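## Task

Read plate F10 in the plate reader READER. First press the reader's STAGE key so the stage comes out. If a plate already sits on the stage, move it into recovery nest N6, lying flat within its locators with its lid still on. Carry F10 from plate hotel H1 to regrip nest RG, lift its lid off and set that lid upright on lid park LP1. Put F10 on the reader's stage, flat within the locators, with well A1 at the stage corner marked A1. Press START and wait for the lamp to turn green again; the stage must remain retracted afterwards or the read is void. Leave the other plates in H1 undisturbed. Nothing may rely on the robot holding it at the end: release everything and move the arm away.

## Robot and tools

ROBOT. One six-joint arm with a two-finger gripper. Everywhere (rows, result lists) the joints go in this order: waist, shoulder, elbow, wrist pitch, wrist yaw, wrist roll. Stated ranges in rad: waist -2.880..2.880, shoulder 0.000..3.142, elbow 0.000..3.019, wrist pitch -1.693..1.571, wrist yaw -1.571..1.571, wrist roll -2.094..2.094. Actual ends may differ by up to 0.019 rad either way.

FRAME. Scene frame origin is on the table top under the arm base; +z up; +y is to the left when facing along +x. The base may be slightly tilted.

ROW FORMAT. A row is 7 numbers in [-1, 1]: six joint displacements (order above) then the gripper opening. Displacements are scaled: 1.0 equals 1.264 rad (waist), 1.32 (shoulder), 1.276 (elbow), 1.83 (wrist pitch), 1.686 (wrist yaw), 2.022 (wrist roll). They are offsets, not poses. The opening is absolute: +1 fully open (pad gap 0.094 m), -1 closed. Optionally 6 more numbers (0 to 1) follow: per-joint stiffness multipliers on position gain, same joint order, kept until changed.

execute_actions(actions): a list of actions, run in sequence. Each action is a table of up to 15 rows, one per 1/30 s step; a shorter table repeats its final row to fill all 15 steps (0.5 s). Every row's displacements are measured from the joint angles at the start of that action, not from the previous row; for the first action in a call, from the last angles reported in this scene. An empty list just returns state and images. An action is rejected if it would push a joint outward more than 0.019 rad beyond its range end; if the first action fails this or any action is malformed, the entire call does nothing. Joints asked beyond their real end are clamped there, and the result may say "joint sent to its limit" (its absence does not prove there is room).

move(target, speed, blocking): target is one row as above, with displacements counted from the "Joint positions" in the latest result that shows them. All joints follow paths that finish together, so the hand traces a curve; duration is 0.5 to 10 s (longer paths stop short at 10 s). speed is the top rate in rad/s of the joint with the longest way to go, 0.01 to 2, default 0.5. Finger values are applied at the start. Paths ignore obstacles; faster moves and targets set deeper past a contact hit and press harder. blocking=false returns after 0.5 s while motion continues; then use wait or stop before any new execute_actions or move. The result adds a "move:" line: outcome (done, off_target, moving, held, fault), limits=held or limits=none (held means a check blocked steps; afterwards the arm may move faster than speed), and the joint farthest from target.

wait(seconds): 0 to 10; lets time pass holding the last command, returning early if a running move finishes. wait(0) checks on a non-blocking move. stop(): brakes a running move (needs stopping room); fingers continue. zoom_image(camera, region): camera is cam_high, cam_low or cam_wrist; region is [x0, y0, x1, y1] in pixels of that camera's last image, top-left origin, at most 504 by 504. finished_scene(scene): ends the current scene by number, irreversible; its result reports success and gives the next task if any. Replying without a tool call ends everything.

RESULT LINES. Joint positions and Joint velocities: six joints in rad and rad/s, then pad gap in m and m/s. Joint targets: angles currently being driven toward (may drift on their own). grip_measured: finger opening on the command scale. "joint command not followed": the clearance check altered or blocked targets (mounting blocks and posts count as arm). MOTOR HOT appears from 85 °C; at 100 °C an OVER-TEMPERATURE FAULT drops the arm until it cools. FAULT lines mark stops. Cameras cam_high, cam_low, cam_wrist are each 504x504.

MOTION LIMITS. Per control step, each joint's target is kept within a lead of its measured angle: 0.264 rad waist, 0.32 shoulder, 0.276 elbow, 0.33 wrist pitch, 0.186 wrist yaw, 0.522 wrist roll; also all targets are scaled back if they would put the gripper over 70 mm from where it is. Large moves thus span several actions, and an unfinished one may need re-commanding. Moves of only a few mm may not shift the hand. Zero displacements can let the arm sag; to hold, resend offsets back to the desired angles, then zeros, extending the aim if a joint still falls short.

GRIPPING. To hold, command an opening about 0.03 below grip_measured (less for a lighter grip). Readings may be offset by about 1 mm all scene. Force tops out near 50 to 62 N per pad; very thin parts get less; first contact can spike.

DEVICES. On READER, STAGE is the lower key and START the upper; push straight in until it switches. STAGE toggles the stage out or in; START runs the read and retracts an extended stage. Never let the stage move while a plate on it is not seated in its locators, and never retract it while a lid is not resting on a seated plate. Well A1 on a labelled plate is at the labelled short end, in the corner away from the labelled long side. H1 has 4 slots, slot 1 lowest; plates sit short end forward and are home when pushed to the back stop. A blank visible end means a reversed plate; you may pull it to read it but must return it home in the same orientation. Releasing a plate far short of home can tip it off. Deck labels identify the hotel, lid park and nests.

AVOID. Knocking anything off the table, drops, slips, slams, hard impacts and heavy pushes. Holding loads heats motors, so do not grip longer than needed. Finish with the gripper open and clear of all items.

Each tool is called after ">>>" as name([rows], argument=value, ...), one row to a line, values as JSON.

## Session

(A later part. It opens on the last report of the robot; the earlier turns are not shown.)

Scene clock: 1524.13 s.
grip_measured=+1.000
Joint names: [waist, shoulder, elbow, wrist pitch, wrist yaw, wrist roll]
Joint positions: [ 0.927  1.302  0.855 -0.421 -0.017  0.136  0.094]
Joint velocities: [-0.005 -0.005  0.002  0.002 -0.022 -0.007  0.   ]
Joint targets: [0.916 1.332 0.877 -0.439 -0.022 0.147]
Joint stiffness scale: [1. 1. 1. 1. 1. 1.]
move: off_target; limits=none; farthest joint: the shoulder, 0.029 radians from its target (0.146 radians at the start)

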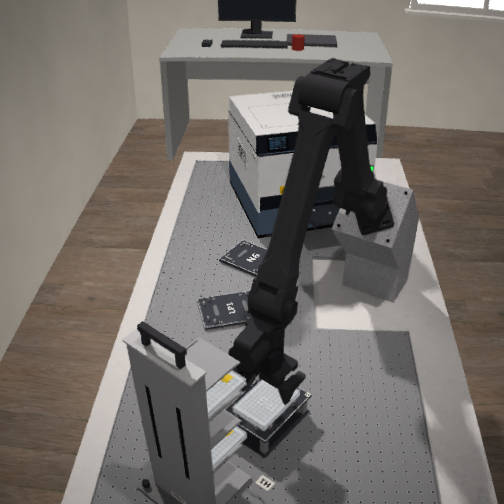

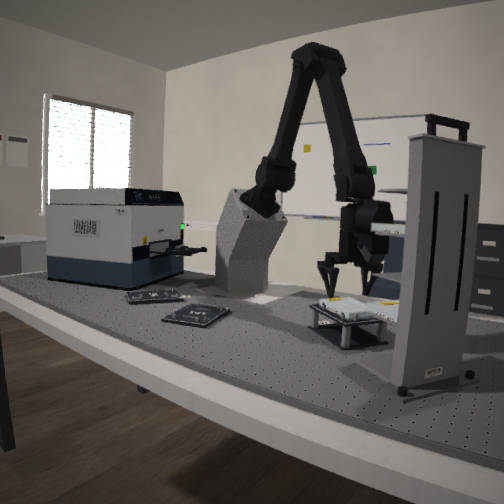

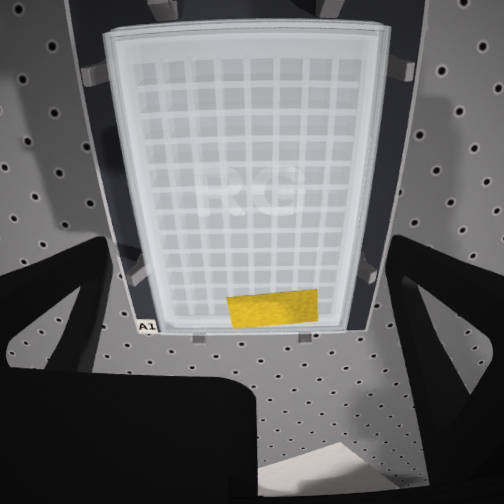

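>>> execute_actions([
  [[-0.0095,0.0229,0.0174,0.0104,-0.001,-0.006,1],[-0.0095,0.0253,0.0178,0.0120,-0.001,-0.008,1],[-0.0095,0.0290,0.0184,0.0145,-0.001,-0.010,1],[-0.0095,0.0336,0.0192,0.0176,-0.001,-0.0118,1],[-0.0095,0.0388,0.0201,0.0212,-0.001,-0.0126,1],[-0.0095,0.0444,0.0211,0.0250,-0.001,-0.0126,1],[-0.0095,0.0500,0.0221,0.0287,-0.001,-0.0126,1],[-0.0095,0.0552,0.0230,0.0323,-0.001,-0.0126,1],[-0.0095,0.0598,0.0238,0.0354,-0.001,-0.0126,1],[-0.0095,0.0635,0.0244,0.0379,-0.001,-0.0126,1],[-0.0095,0.0659,0.0248,0.0395,-0.001,-0.0126,1],[-0.0095,0.0668,0.0250,0.0401,-0.001,-0.0126,1]],
])

>>> zoom_image(camera="cam_low", region=[300, 180, 420, 340])

Scene clock: 1556.37 s.
grip_measured=+1.000
Joint names: [waist, shoulder, elbow, wrist pitch, wrist yaw, wrist roll]
Joint positions: [ 0.927  1.368  0.865 -0.369 -0.017  0.122  0.094]
Joint velocities: [-0.015  0.044  0.012  0.012  0.037 -0.022  0.   ]
Joint targets: [0.915 1.391 0.887 -0.347 -0.019 0.111]
Joint stiffness scale: [1. 1. 1. 1. 1. 1.]

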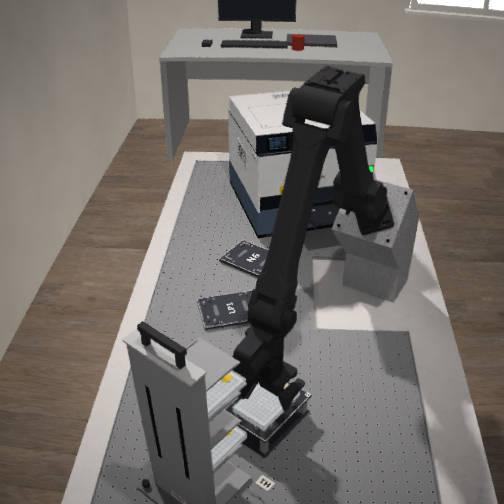

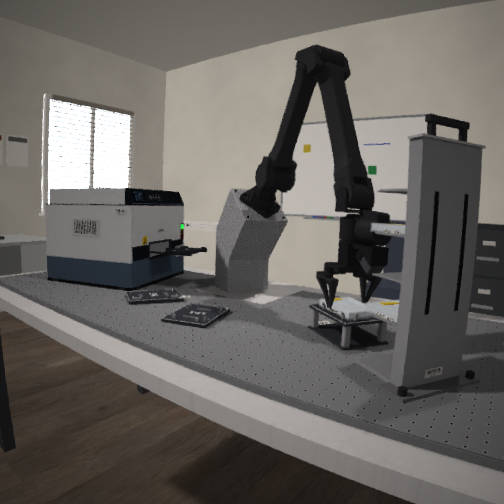

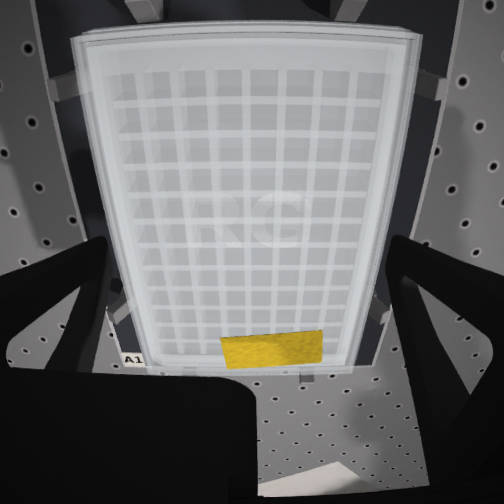

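Region (300, 180, 420, 340) of cam_low's 504x504 image, scaled by 3.150, with more detail than that image has; it fills the left 378 columns of this view, and the rest is white.

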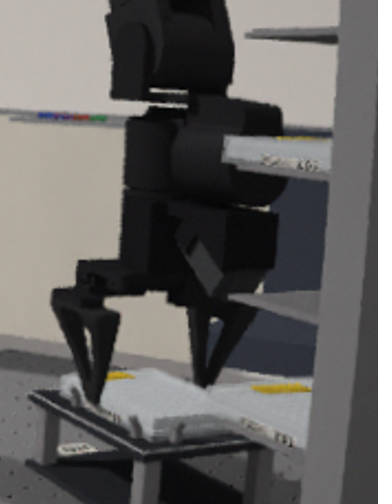

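>>> wait(seconds=0)

>>> zoom_image(camera="cam_wrist", region=[50, 15, 120, 75])

>>> zoom_image(camera="cam_wrist", region=[380, 15, 450, 75])

Scene clock: 1562.47 s.
grip_measured=+1.000
Joint names: [waist, shoulder, elbow, wrist pitch, wrist yaw, wrist roll]
Joint positions: [ 0.927  1.369  0.865 -0.368 -0.017  0.121  0.094]
Joint velocities: [-0.005 -0.005  0.012  0.007 -0.051  0.007  0.   ]
Joint targets: [0.915 1.391 0.887 -0.347 -0.019 0.111]
Joint stiffness scale: [1. 1. 1. 1. 1. 1.]

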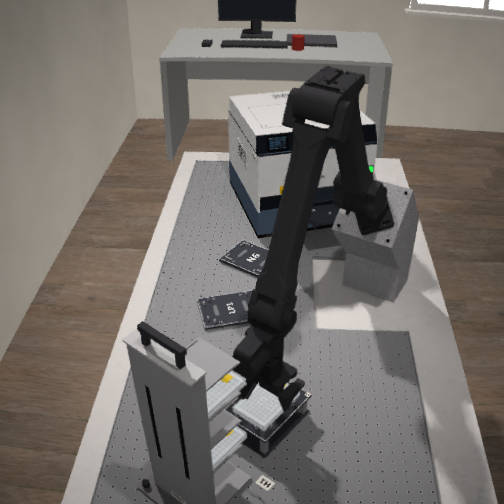

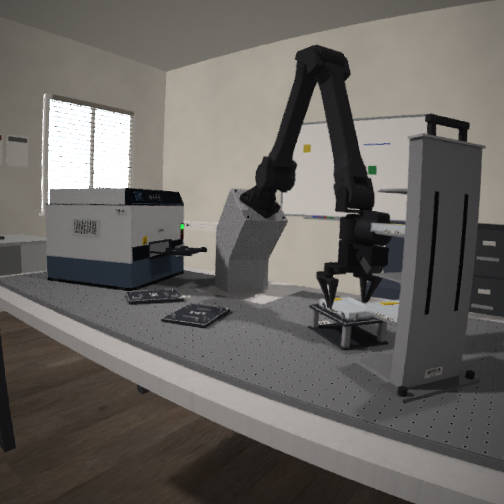

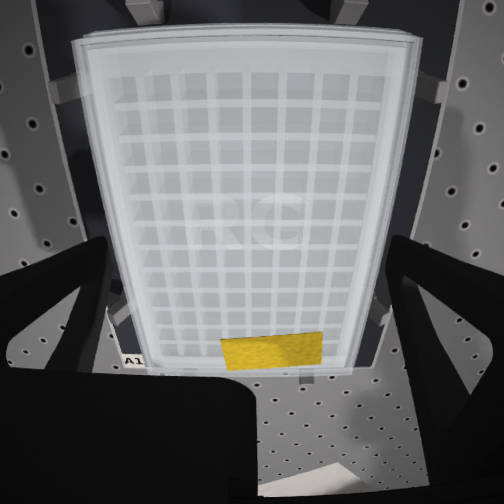

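Region (50, 15, 120, 75) of cam_wrist's 504x504 image, scaled by 7.200, with more detail than that image has; it fills the top 432 rows of this view, and the rest is white.

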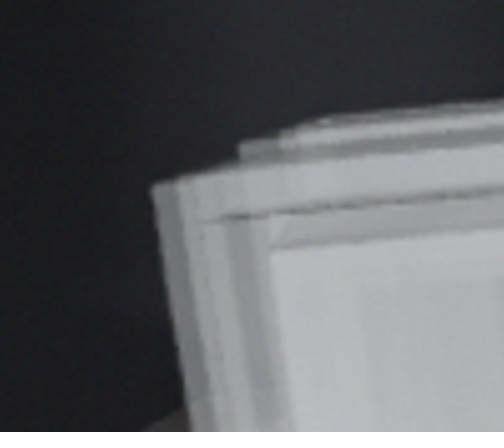

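Region (380, 15, 450, 75) of cam_wrist's 504x504 image, scaled by 7.200, with more detail than that image has; it fills the top 432 rows of this view, and the rest is white.

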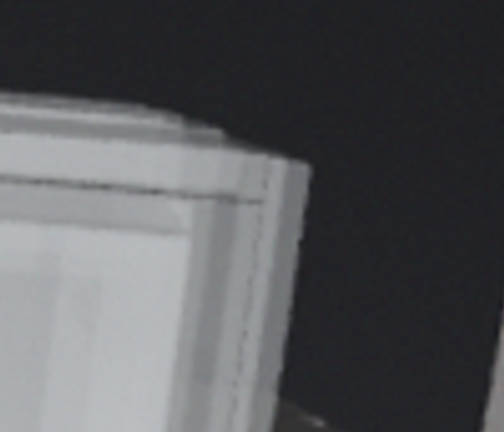

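>>> execute_actions([
  [[-0.005,0.012,0.014,0.008,0,-0.003,0.95],[-0.002,0.008,0.012,0.005,0,-0.001,0.91],[0,0.004,0.010,0.002,0,0,0.87],[0,0.002,0.010,0,0,0,0.84],[0,0.002,0.010,0,0,0,0.82],[0,0.002,0.010,0,0,0,0.80],[0,0.002,0.010,0,0,0,0.785],[0,0.002,0.010,0,0,0,0.775],[0,0.002,0.010,0,0,0,0.765],[0,0.002,0.010,0,0,0,0.755],[0,0.002,0.010,0,0,0,0.745]],
])

Scene clock: 1573.97 s.
grip_measured=+0.784
Joint names: [waist, shoulder, elbow, wrist pitch, wrist yaw, wrist roll]
Joint positions: [ 0.927  1.369  0.865 -0.368 -0.017  0.121  0.084]
Joint velocities: [ 0.015 -0.005 -0.002 -0.002 -0.022 -0.081  0.   ]
Joint targets: [0.927 1.371 0.878 -0.368 -0.017 0.121]
Joint stiffness scale: [1. 1. 1. 1. 1. 1.]

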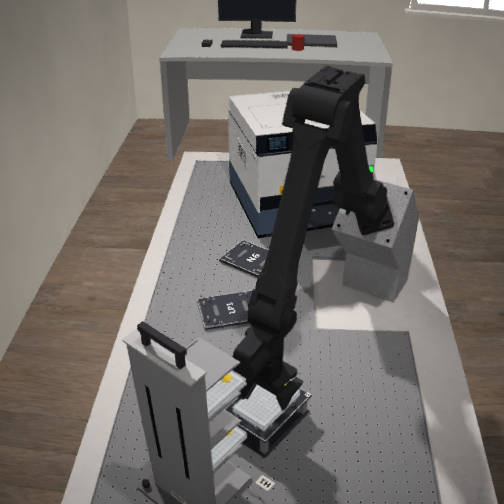

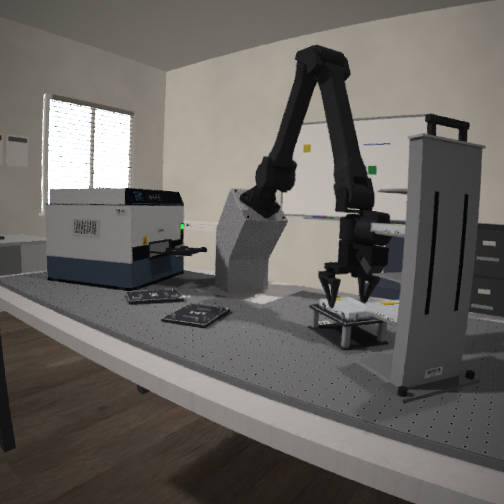

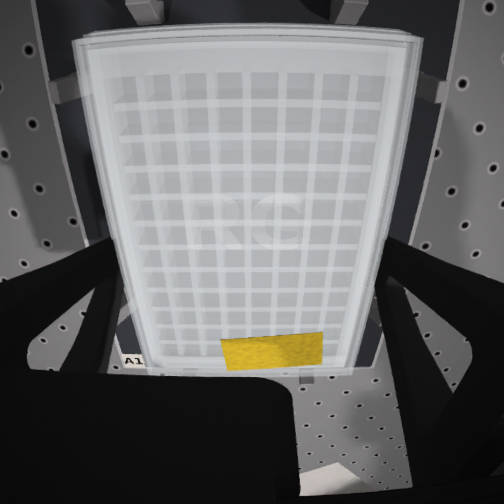

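>>> execute_actions([
  [[0,-0.009,0.005,-0.005,0,0,0.745],[0,-0.0182,0,-0.0098,0,0,0.745],[0,-0.0191,-0.0001,-0.0105,0,0,0.745],[0,-0.0215,-0.0005,-0.0123,0,0,0.745],[0,-0.0250,-0.0011,-0.0151,0,0,0.745],[0,-0.0296,-0.0018,-0.0185,0,0,0.745],[0,-0.0347,-0.0026,-0.0225,0,0,0.745],[0,-0.0402,-0.0035,-0.0267,0,0,0.745],[0,-0.0456,-0.0044,-0.0308,0,0,0.745],[0,-0.0507,-0.0052,-0.0348,0,0,0.745],[0,-0.0553,-0.0059,-0.0382,0,0,0.745],[0,-0.0589,-0.0065,-0.0410,0,0,0.745],[0,-0.0612,-0.0069,-0.0428,0,0,0.745],[0,-0.0621,-0.0070,-0.0435,0,0,0.745]],
])

>>> zoom_image(camera="cam_low", region=[300, 240, 420, 340])

Scene clock: 1605.17 s.
grip_measured=+0.784
Joint names: [waist, shoulder, elbow, wrist pitch, wrist yaw, wrist roll]
Joint positions: [ 0.927  1.309  0.862 -0.425 -0.017  0.121  0.084]
Joint velocities: [-0.005 -0.151  0.007 -0.066 -0.081  0.022  0.   ]
Joint targets: [0.927 1.287 0.856 -0.447 -0.017 0.121]
Joint stiffness scale: [1. 1. 1. 1. 1. 1.]

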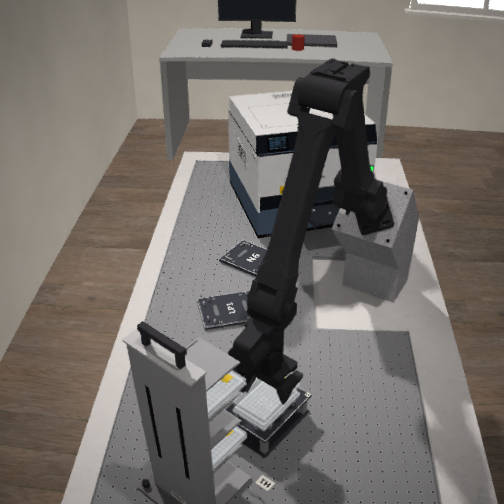

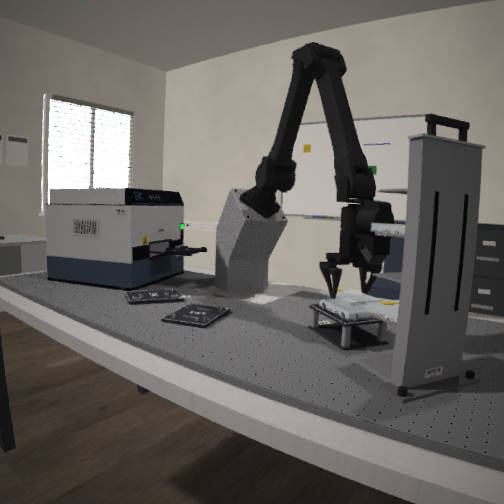

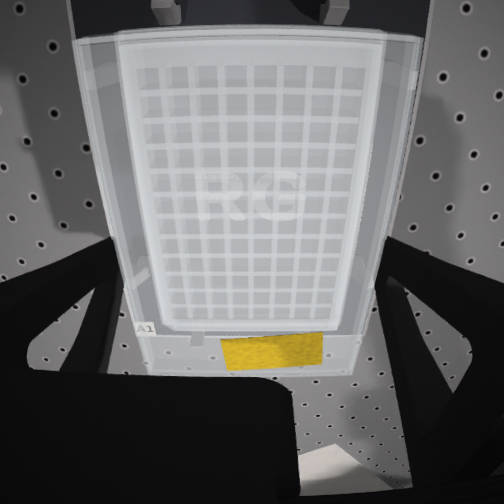

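Region (300, 240, 420, 340) of cam_low's 504x504 image, scaled by 4.200, with more detail than that image has.

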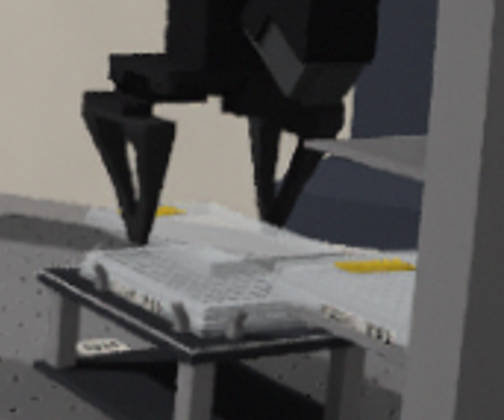

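>>> move(target=[-0.3805,-0.1220,-0.2343,0.0574,-0.1767,-0.0406,0.745], speed=1.1)

>>> move(target=[-0.3699,0.4197,0.0078,0.1962,-0.1429,-0.0445,0.745], speed=1.1)

Scene clock: 1615.13 s.
grip_measured=+0.784
Joint names: [waist, shoulder, elbow, wrist pitch, wrist yaw, wrist roll]
Joint positions: [ 0.44   1.165  0.564 -0.34  -0.311  0.05   0.084]
Joint velocities: [ 0.005 -0.005  0.022 -0.007 -0.022  0.022 -0.001]
Joint targets: [0.446 1.148 0.563 -0.320 -0.315 0.039]
Joint stiffness scale: [1. 1. 1. 1. 1. 1.]
move: done; limits=none; farthest joint: the wrist pitch, 0.020 radians from its target (0.109 radians at the start)

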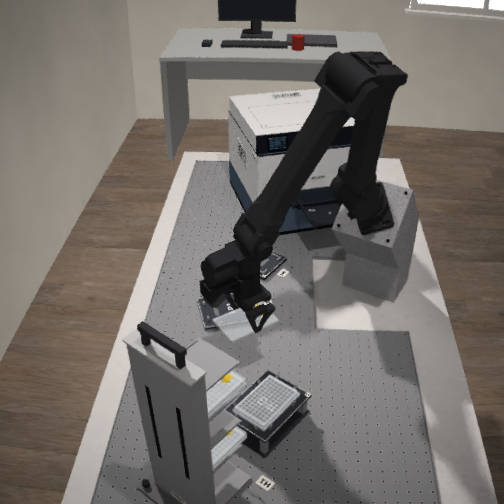

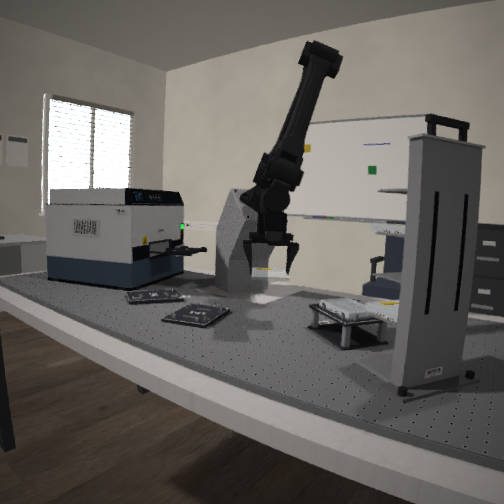

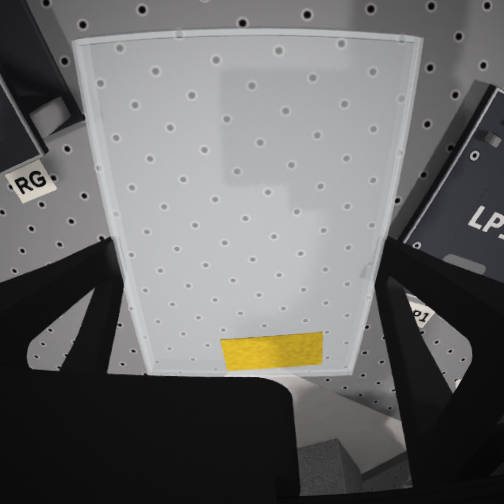

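Scene clock: 1616.37 s.
grip_measured=+0.784
Joint names: [waist, shoulder, elbow, wrist pitch, wrist yaw, wrist roll]
Joint positions: [-0.032  1.718  0.569 -0.001 -0.547 -0.029  0.084]
Joint velocities: [-0.005  0.005 -0.027 -0.002 -0.007  0.051 -0.   ]
Joint targets: [-0.028 1.718 0.574 0.019 -0.552 -0.040]
Joint stiffness scale: [1. 1. 1. 1. 1. 1.]
move: done; limits=none; farthest joint: the wrist pitch, 0.020 radians from its target (0.359 radians at the start)

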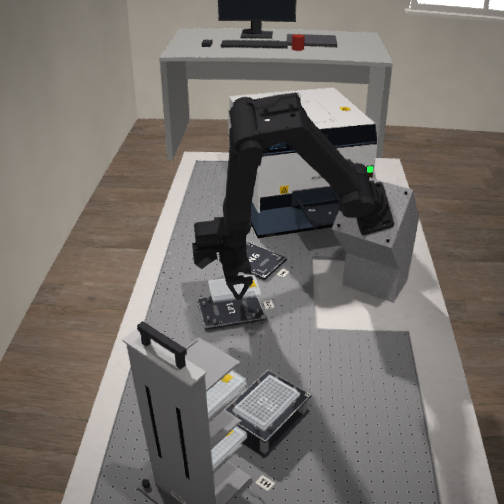

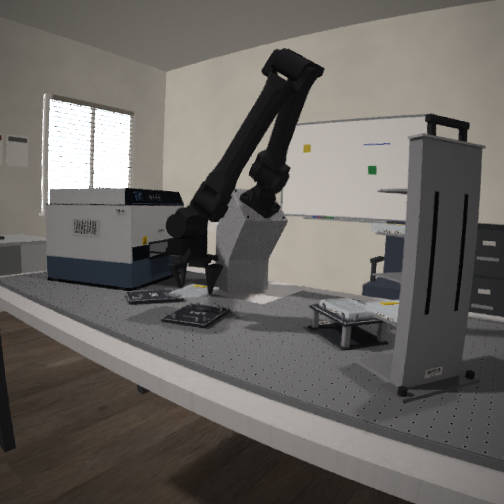

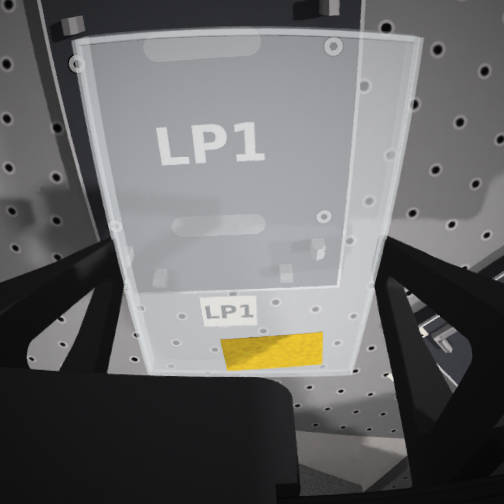

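>>> execute_actions([
  [[0.0089,0.0176,0.0045,0.0116,0.0026,0.0058,0.745],[0.0118,0.0202,0.0061,0.0137,0.0032,0.0068,0.745],[0.0162,0.0241,0.0085,0.0168,0.0040,0.0084,0.745],[0.0218,0.0290,0.0116,0.0208,0.0051,0.0105,0.745],[0.0283,0.0347,0.0151,0.0253,0.0063,0.0128,0.745],[0.0352,0.0408,0.0189,0.0302,0.0077,0.0154,0.745],[0.0423,0.0471,0.0229,0.0353,0.0090,0.0179,0.745],[0.0492,0.0532,0.0267,0.0402,0.0104,0.0205,0.745],[0.0557,0.0589,0.0302,0.0447,0.0116,0.0228,0.745],[0.0613,0.0638,0.0333,0.0487,0.0127,0.0249,0.745],[0.0657,0.0677,0.0357,0.0518,0.0135,0.0265,0.745],[0.0686,0.0703,0.0373,0.0539,0.0141,0.0275,0.745],[0.0696,0.0712,0.0379,0.0546,0.0143,0.0279,0.745]],
])

>>> wait(seconds=0.3)

Scene clock: 1655.67 s.
grip_measured=+0.784
Joint names: [waist, shoulder, elbow, wrist pitch, wrist yaw, wrist roll]
Joint positions: [ 0.045  1.791  0.614  0.078 -0.529  0.009  0.084]
Joint velocities: [ 0.054  0.024 -0.007 -0.002 -0.037  0.022 -0.001]
Joint targets: [0.056 1.812 0.617 0.099 -0.523 0.028]
Joint stiffness scale: [1. 1. 1. 1. 1. 1.]

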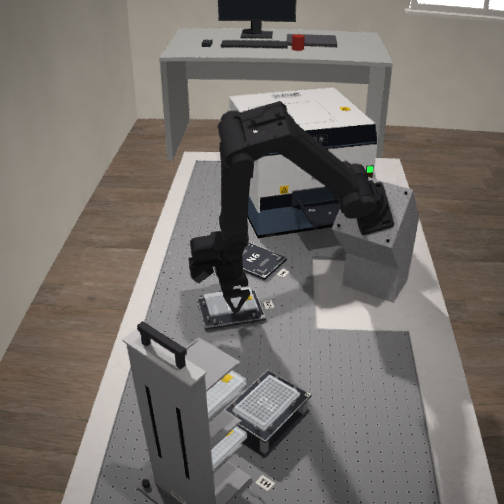

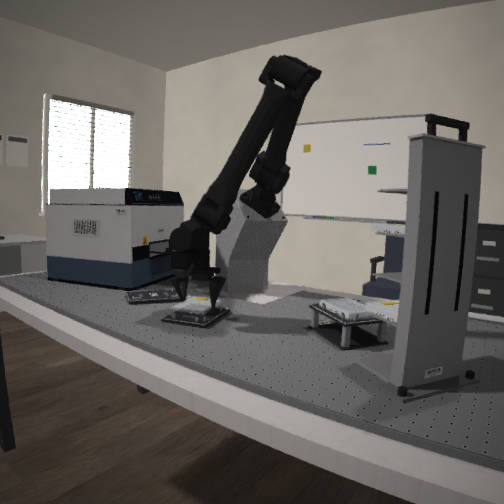

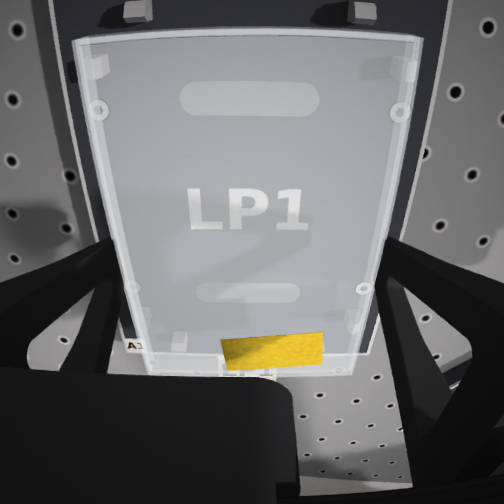

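Scene clock: 1655.97 s.
grip_measured=+0.784
Joint names: [waist, shoulder, elbow, wrist pitch, wrist yaw, wrist roll]
Joint positions: [ 0.047  1.792  0.614  0.079 -0.528  0.016  0.084]
Joint velocities: [-0.015 -0.005 -0.002 -0.012  0.066 -0.051 -0.001]
Joint targets: [0.056 1.812 0.617 0.099 -0.523 0.028]
Joint stiffness scale: [1. 1. 1. 1. 1. 1.]
wait: 0.30 s; no rest

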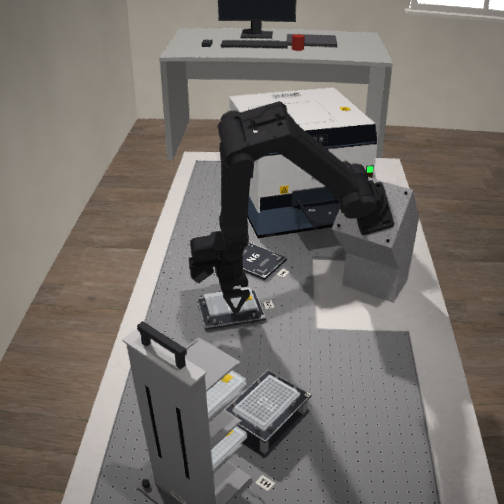

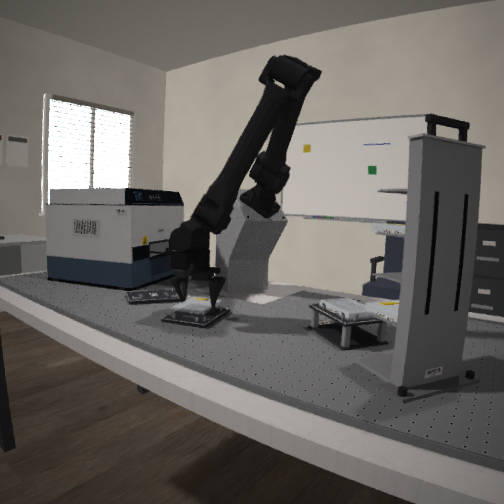

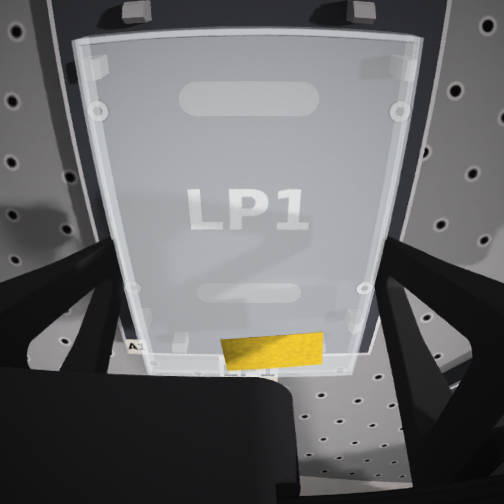

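Now measure the four screws precisely.

>>> zoom_image(camera="cam_wrist", region=[60, 0, 180, 135])

>>> zoom_image(camera="cam_wrist", region=[320, 0, 440, 135])

>>> zoom_image(camera="cam_wrist", region=[110, 265, 210, 380])

>>> zoom_image(camera="cam_wrist", region=[295, 265, 395, 380])

Region (60, 0, 180, 135) of cam_wrist's 504x504 image, scaled by 3.733, with more detail than that image has.

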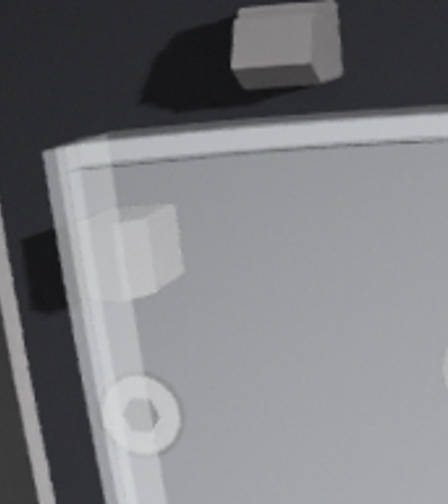

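Region (320, 0, 440, 135) of cam_wrist's 504x504 image, scaled by 3.733, with more detail than that image has.

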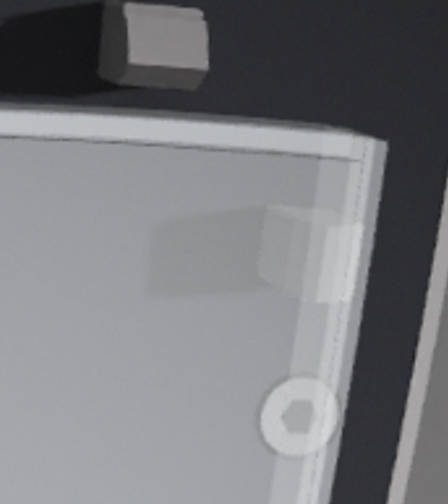

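Region (110, 265, 210, 380) of cam_wrist's 504x504 image, scaled by 4.383, with more detail than that image has; it fills the left 438 columns of this view, and the rest is white.

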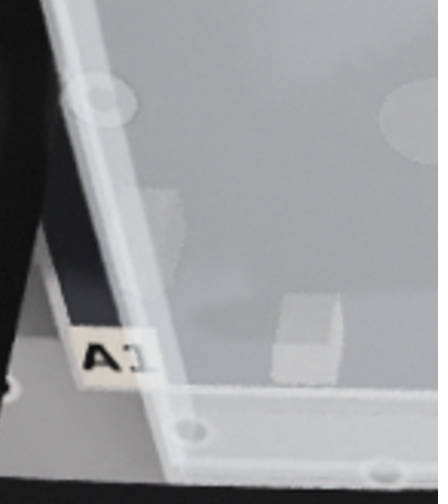

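Region (295, 265, 395, 380) of cam_wrist's 504x504 image, scaled by 4.383, with more detail than that image has; it fills the left 438 columns of this view, and the rest is white.

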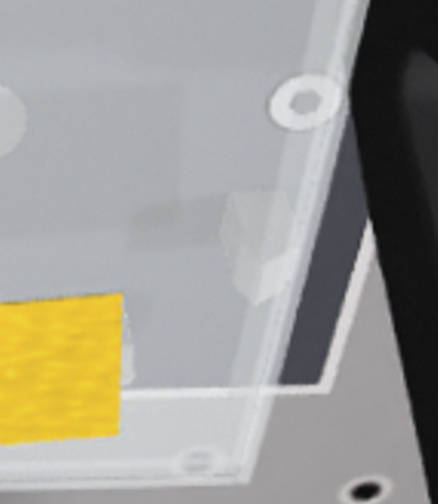

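>>> execute_actions([
  [[0.0090,0.0165,0.0026,0.0113,0.0033,0.0090,0.745],[0.0102,0.0181,0.0032,0.0123,0.0037,0.0115,0.745],[0.0118,0.0205,0.0041,0.0138,0.0042,0.0135,0.745],[0.0135,0.0236,0.0052,0.0157,0.0048,0.0152,0.745],[0.0155,0.0271,0.0066,0.0179,0.0054,0.0168,0.745],[0.0174,0.0309,0.0080,0.0203,0.0060,0.0182,0.745],[0.0194,0.0348,0.0094,0.0228,0.0066,0.0193,0.745],[0.0211,0.0386,0.0108,0.0252,0.0072,0.0201,0.745],[0.0227,0.0421,0.0122,0.0274,0.0077,0.0205,0.745],[0.0239,0.0452,0.0133,0.0293,0.0081,0.0205,0.745],[0.0247,0.0476,0.0142,0.0308,0.0083,0.0205,0.745],[0.0250,0.0492,0.0148,0.0318,0.0084,0.0205,0.745],[0.0250,0.0498,0.0150,0.0322,0.0084,0.0205,0.745]],
])

>>> wait(seconds=0.3)

Scene clock: 1708.17 s.
grip_measured=+0.784
Joint names: [waist, shoulder, elbow, wrist pitch, wrist yaw, wrist roll]
Joint positions: [ 0.063  1.829  0.626  0.116 -0.518  0.045  0.084]
Joint velocities: [ 0.005  0.024 -0.017  0.002  0.022  0.066 -0.   ]
Joint targets: [0.078 1.857 0.633 0.138 -0.514 0.057]
Joint stiffness scale: [1. 1. 1. 1. 1. 1.]

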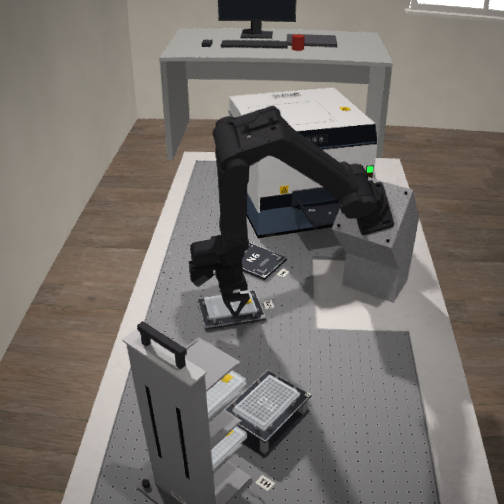

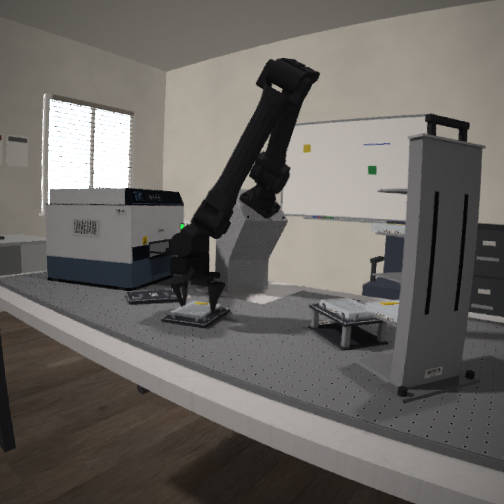

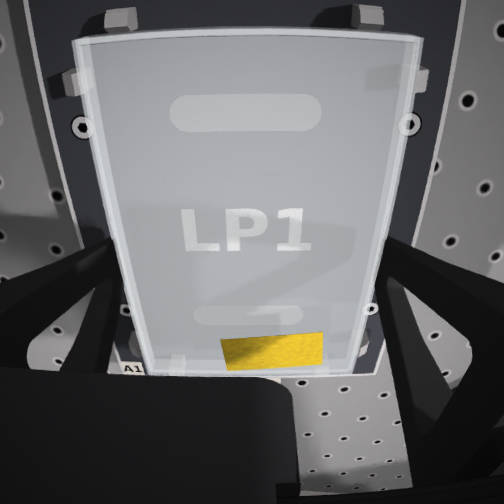

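Scene clock: 1708.47 s.
grip_measured=+0.784
Joint names: [waist, shoulder, elbow, wrist pitch, wrist yaw, wrist roll]
Joint positions: [ 0.063  1.831  0.626  0.118 -0.518  0.045  0.084]
Joint velocities: [-0.005 -0.005 -0.017  0.007  0.022 -0.022 -0.001]
Joint targets: [0.078 1.858 0.633 0.138 -0.514 0.057]
Joint stiffness scale: [1. 1. 1. 1. 1. 1.]
wait: 0.30 s; at rest by 0.20 s

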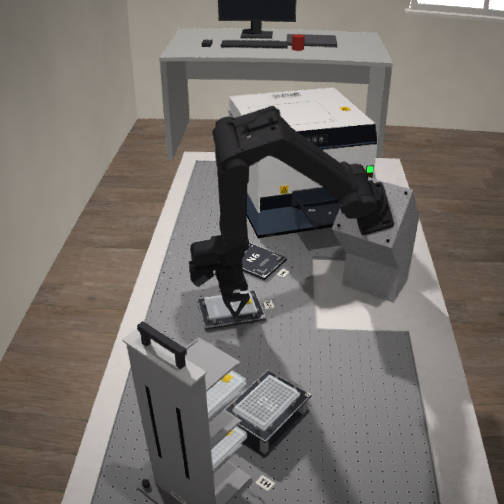

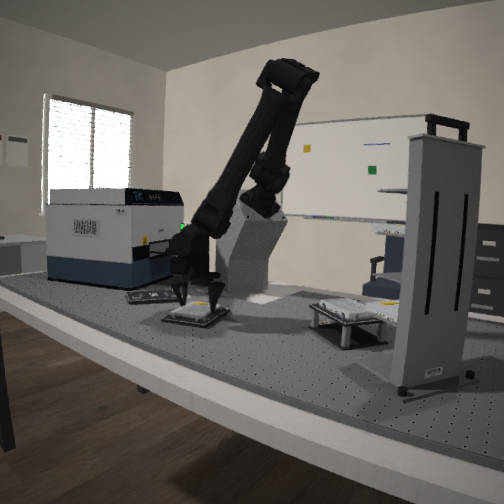

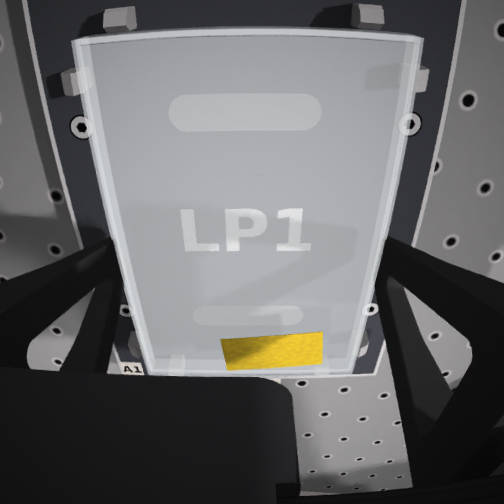

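>>> execute_actions([
  [[0.0128,0.0200,0.0058,0.0109,0.0024,0.0062,0.745],[0.0140,0.0200,0.0063,0.0109,0.0024,0.0065,0.745],[0.0150,0.0200,0.0068,0.0109,0.0024,0.0068,0.745],[0.0157,0.0208,0.0072,0.0110,0.0025,0.0070,0.745],[0.0162,0.0220,0.0077,0.0114,0.0026,0.0072,0.745],[0.0166,0.0234,0.0081,0.0119,0.0027,0.0072,0.745],[0.0169,0.0248,0.0085,0.0124,0.0028,0.0072,0.745],[0.0171,0.0261,0.0088,0.0129,0.0028,0.0072,0.745],[0.0172,0.0271,0.0091,0.0132,0.0028,0.0072,0.745],[0.0172,0.0277,0.0092,0.0134,0.0028,0.0072,0.745]],
])

>>> zoom_image(camera="cam_wrist", region=[40, 0, 170, 150])

>>> zoom_image(camera="cam_wrist", region=[330, 0, 460, 150])

Scene clock: 1717.73 s.
grip_measured=+0.784
Joint names: [waist, shoulder, elbow, wrist pitch, wrist yaw, wrist roll]
Joint positions: [ 0.068  1.842  0.632  0.122 -0.518  0.048  0.084]
Joint velocities: [-0.005  0.015  0.002  0.002  0.022 -0.051  0.   ]
Joint targets: [0.085 1.867 0.638 0.142 -0.514 0.060]
Joint stiffness scale: [1. 1. 1. 1. 1. 1.]

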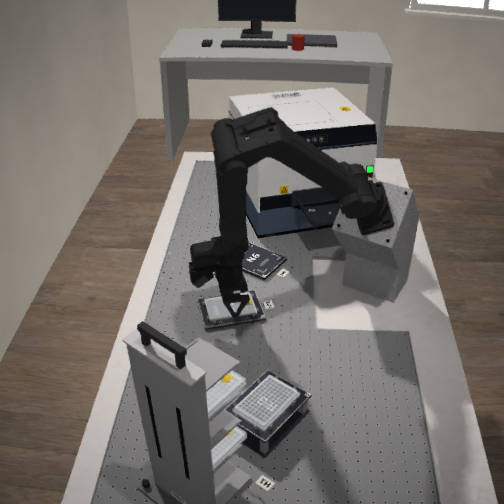

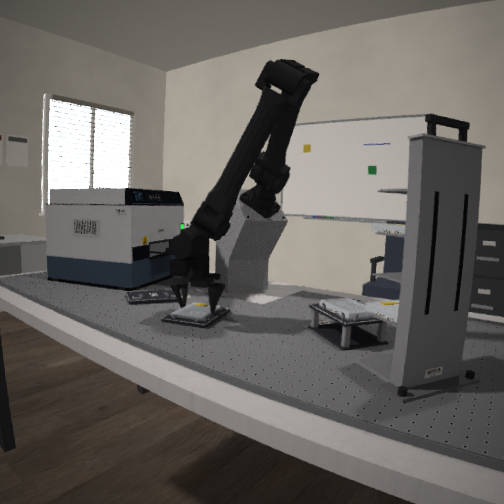

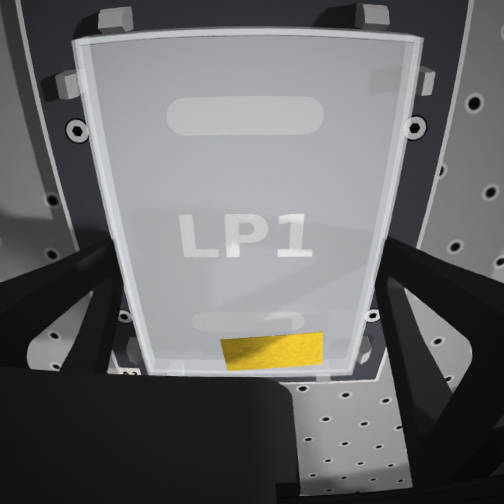

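Region (40, 0, 170, 150) of cam_wrist's 504x504 image, scaled by 3.360, with more detail than that image has; it fills the left 437 columns of this view, and the rest is white.

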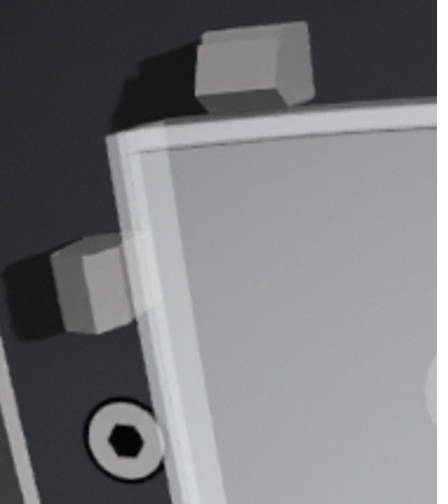

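Region (330, 0, 460, 150) of cam_wrist's 504x504 image, scaled by 3.360, with more detail than that image has; it fills the left 437 columns of this view, and the rest is white.

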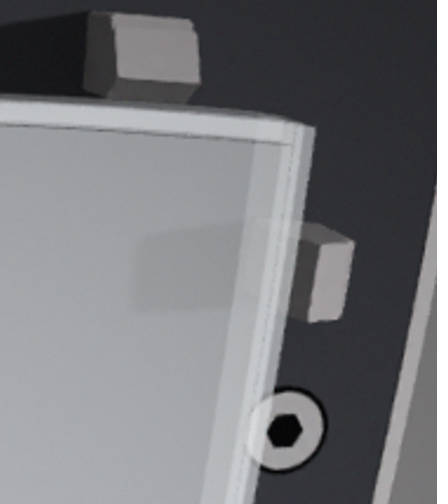

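>>> execute_actions([
  [[0.012,0.012,0.003,0.006,0.001,0.003,0.76],[0.010,0.006,0.002,0.002,0,0,0.775],[0.008,0.002,0.001,0,0,0,0.79],[0.006,0,0.001,0,0,0,0.805],[0.004,0,0.001,0,0,0,0.825],[0.002,0,0.001,0,0,0,0.85],[0,0,0.001,0,0,0,0.88],[0,0,0.001,0,0,0,0.91],[-0.002,-0.002,0,-0.002,0,0,0.94],[-0.004,-0.005,0,-0.004,0,0,0.97],[-0.006,-0.008,0,-0.006,-0.001,0,1],[-0.008,-0.011,-0.001,-0.008,-0.002,0,1]],
  [[-0.0099,-0.0176,-0.0027,-0.0110,-0.0026,0,1],[-0.0111,-0.0200,-0.0035,-0.0127,-0.0030,0,1],[-0.0130,-0.0235,-0.0047,-0.0153,-0.0036,0,1],[-0.0152,-0.0281,-0.0062,-0.0185,-0.0044,0,1],[-0.0178,-0.0332,-0.0080,-0.0221,-0.0053,0,1],[-0.0206,-0.0387,-0.0098,-0.0260,-0.0063,0,1],[-0.0233,-0.0441,-0.0116,-0.0298,-0.0072,0,1],[-0.0259,-0.0492,-0.0134,-0.0334,-0.0081,0,1],[-0.0282,-0.0538,-0.0149,-0.0366,-0.0089,0,1],[-0.0300,-0.0574,-0.0161,-0.0392,-0.0095,0,1],[-0.0312,-0.0597,-0.0169,-0.0409,-0.0099,0,1],[-0.0316,-0.0606,-0.0172,-0.0415,-0.0101,0,1]],
])

>>> zoom_image(camera="cam_low", region=[150, 270, 250, 335])

Scene clock: 1749.13 s.
grip_measured=+1.000
Joint names: [waist, shoulder, elbow, wrist pitch, wrist yaw, wrist roll]
Joint positions: [ 0.039  1.775  0.617  0.066 -0.531  0.048  0.094]
Joint velocities: [-0.024 -0.024  0.002 -0.007  0.007 -0.037  0.   ]
Joint targets: [0.028 1.762 0.610 0.046 -0.535 0.048]
Joint stiffness scale: [1. 1. 1. 1. 1. 1.]

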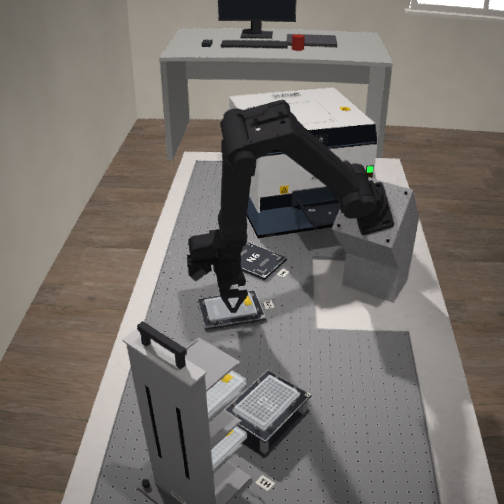

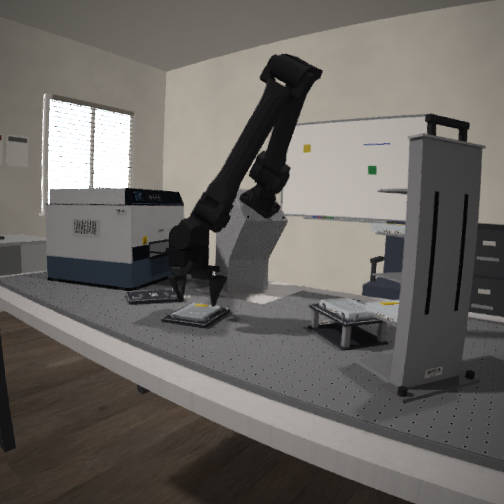

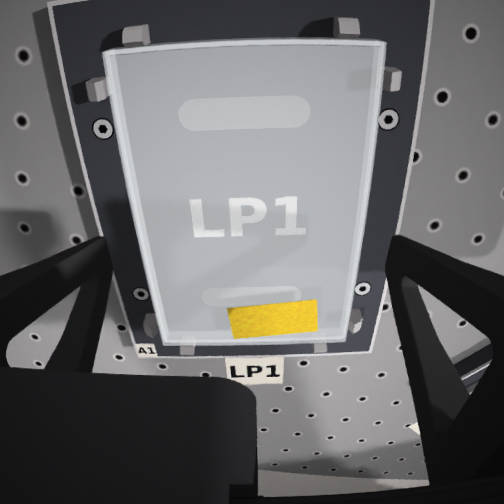

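Region (150, 270, 250, 335) of cam_low's 504x504 image, scaled by 5.040, with more detail than that image has; it fills the top 328 rows of this view, and the rest is white.

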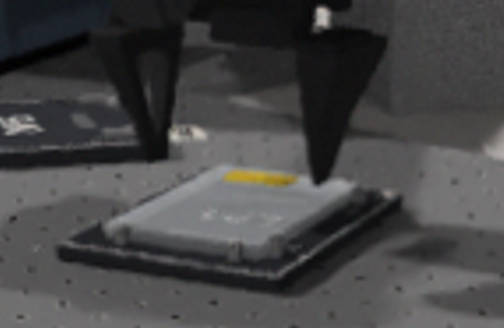

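>>> move(target=[0.3307,-0.4598,-0.0400,-0.2328,0.1329,0.0262,1], speed=1.3)

Scene clock: 1761.37 s.
grip_measured=+1.000
Joint names: [waist, shoulder, elbow, wrist pitch, wrist yaw, wrist roll]
Joint positions: [ 0.454  1.153  0.569 -0.342 -0.311  0.09   0.094]
Joint velocities: [-0.005  0.005  0.002  0.012  0.066  0.066  0.   ]
Joint targets: [0.457 1.168 0.566 -0.360 -0.307 0.101]
Joint stiffness scale: [1. 1. 1. 1. 1. 1.]
move: done; limits=none; farthest joint: the wrist pitch, 0.018 radians from its target (0.426 radians at the start)

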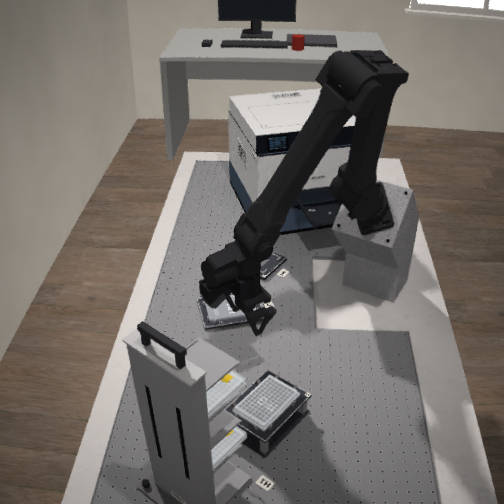

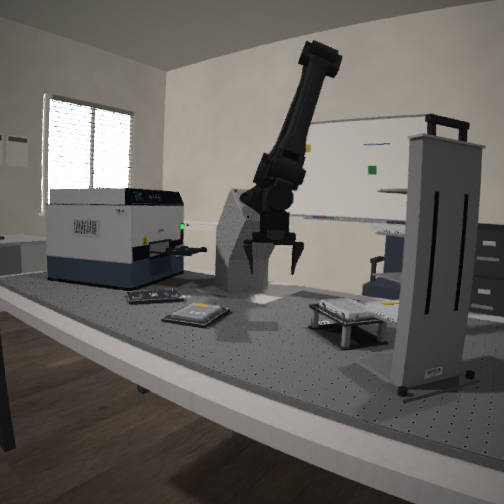

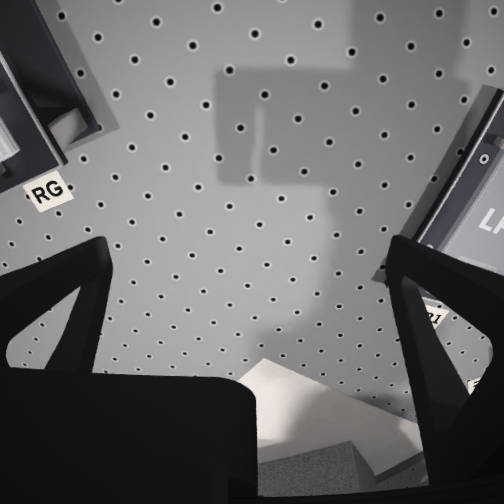

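>>> move(target=[0.3755,0.1341,0.2400,-0.0509,0.1765,0.0208,1], speed=1.0)

Scene clock: 1766.73 s.
grip_measured=+1.000
Joint names: [waist, shoulder, elbow, wrist pitch, wrist yaw, wrist roll]
Joint positions: [ 0.938  1.302  0.861 -0.416 -0.018  0.121  0.094]
Joint velocities: [ 0.015 -0.005 -0.012  0.012  0.007  0.022  0.   ]
Joint targets: [0.928 1.330 0.876 -0.435 -0.013 0.132]
Joint stiffness scale: [1. 1. 1. 1. 1. 1.]
move: off_target; limits=none; farthest joint: the shoulder, 0.028 radians from its target (0.177 radians at the start)

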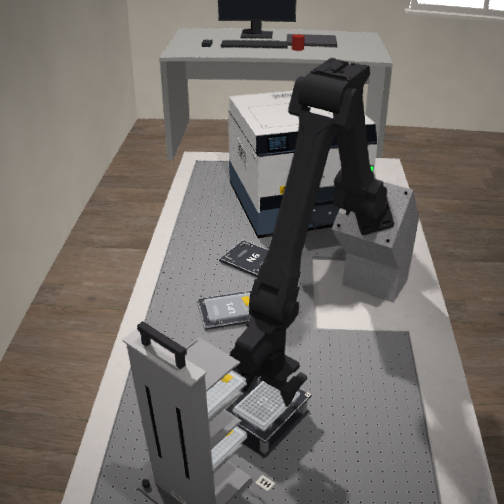

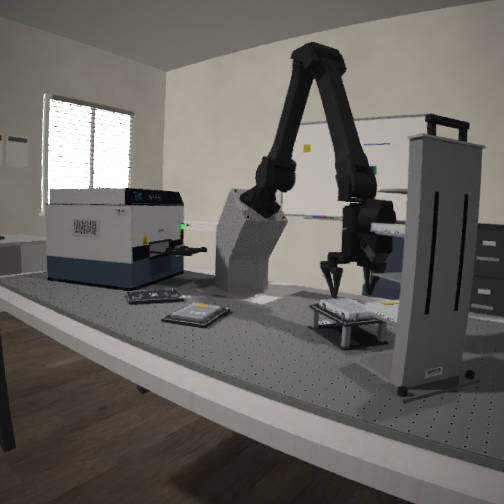

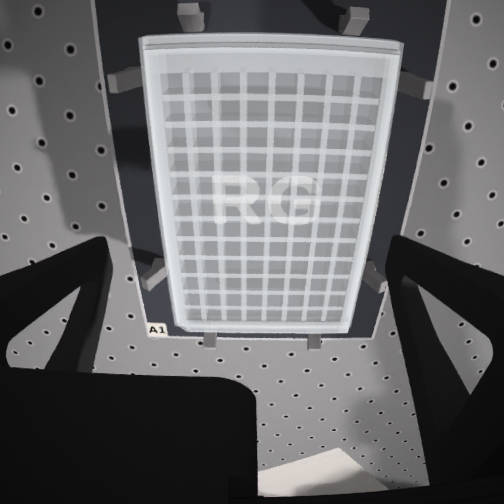

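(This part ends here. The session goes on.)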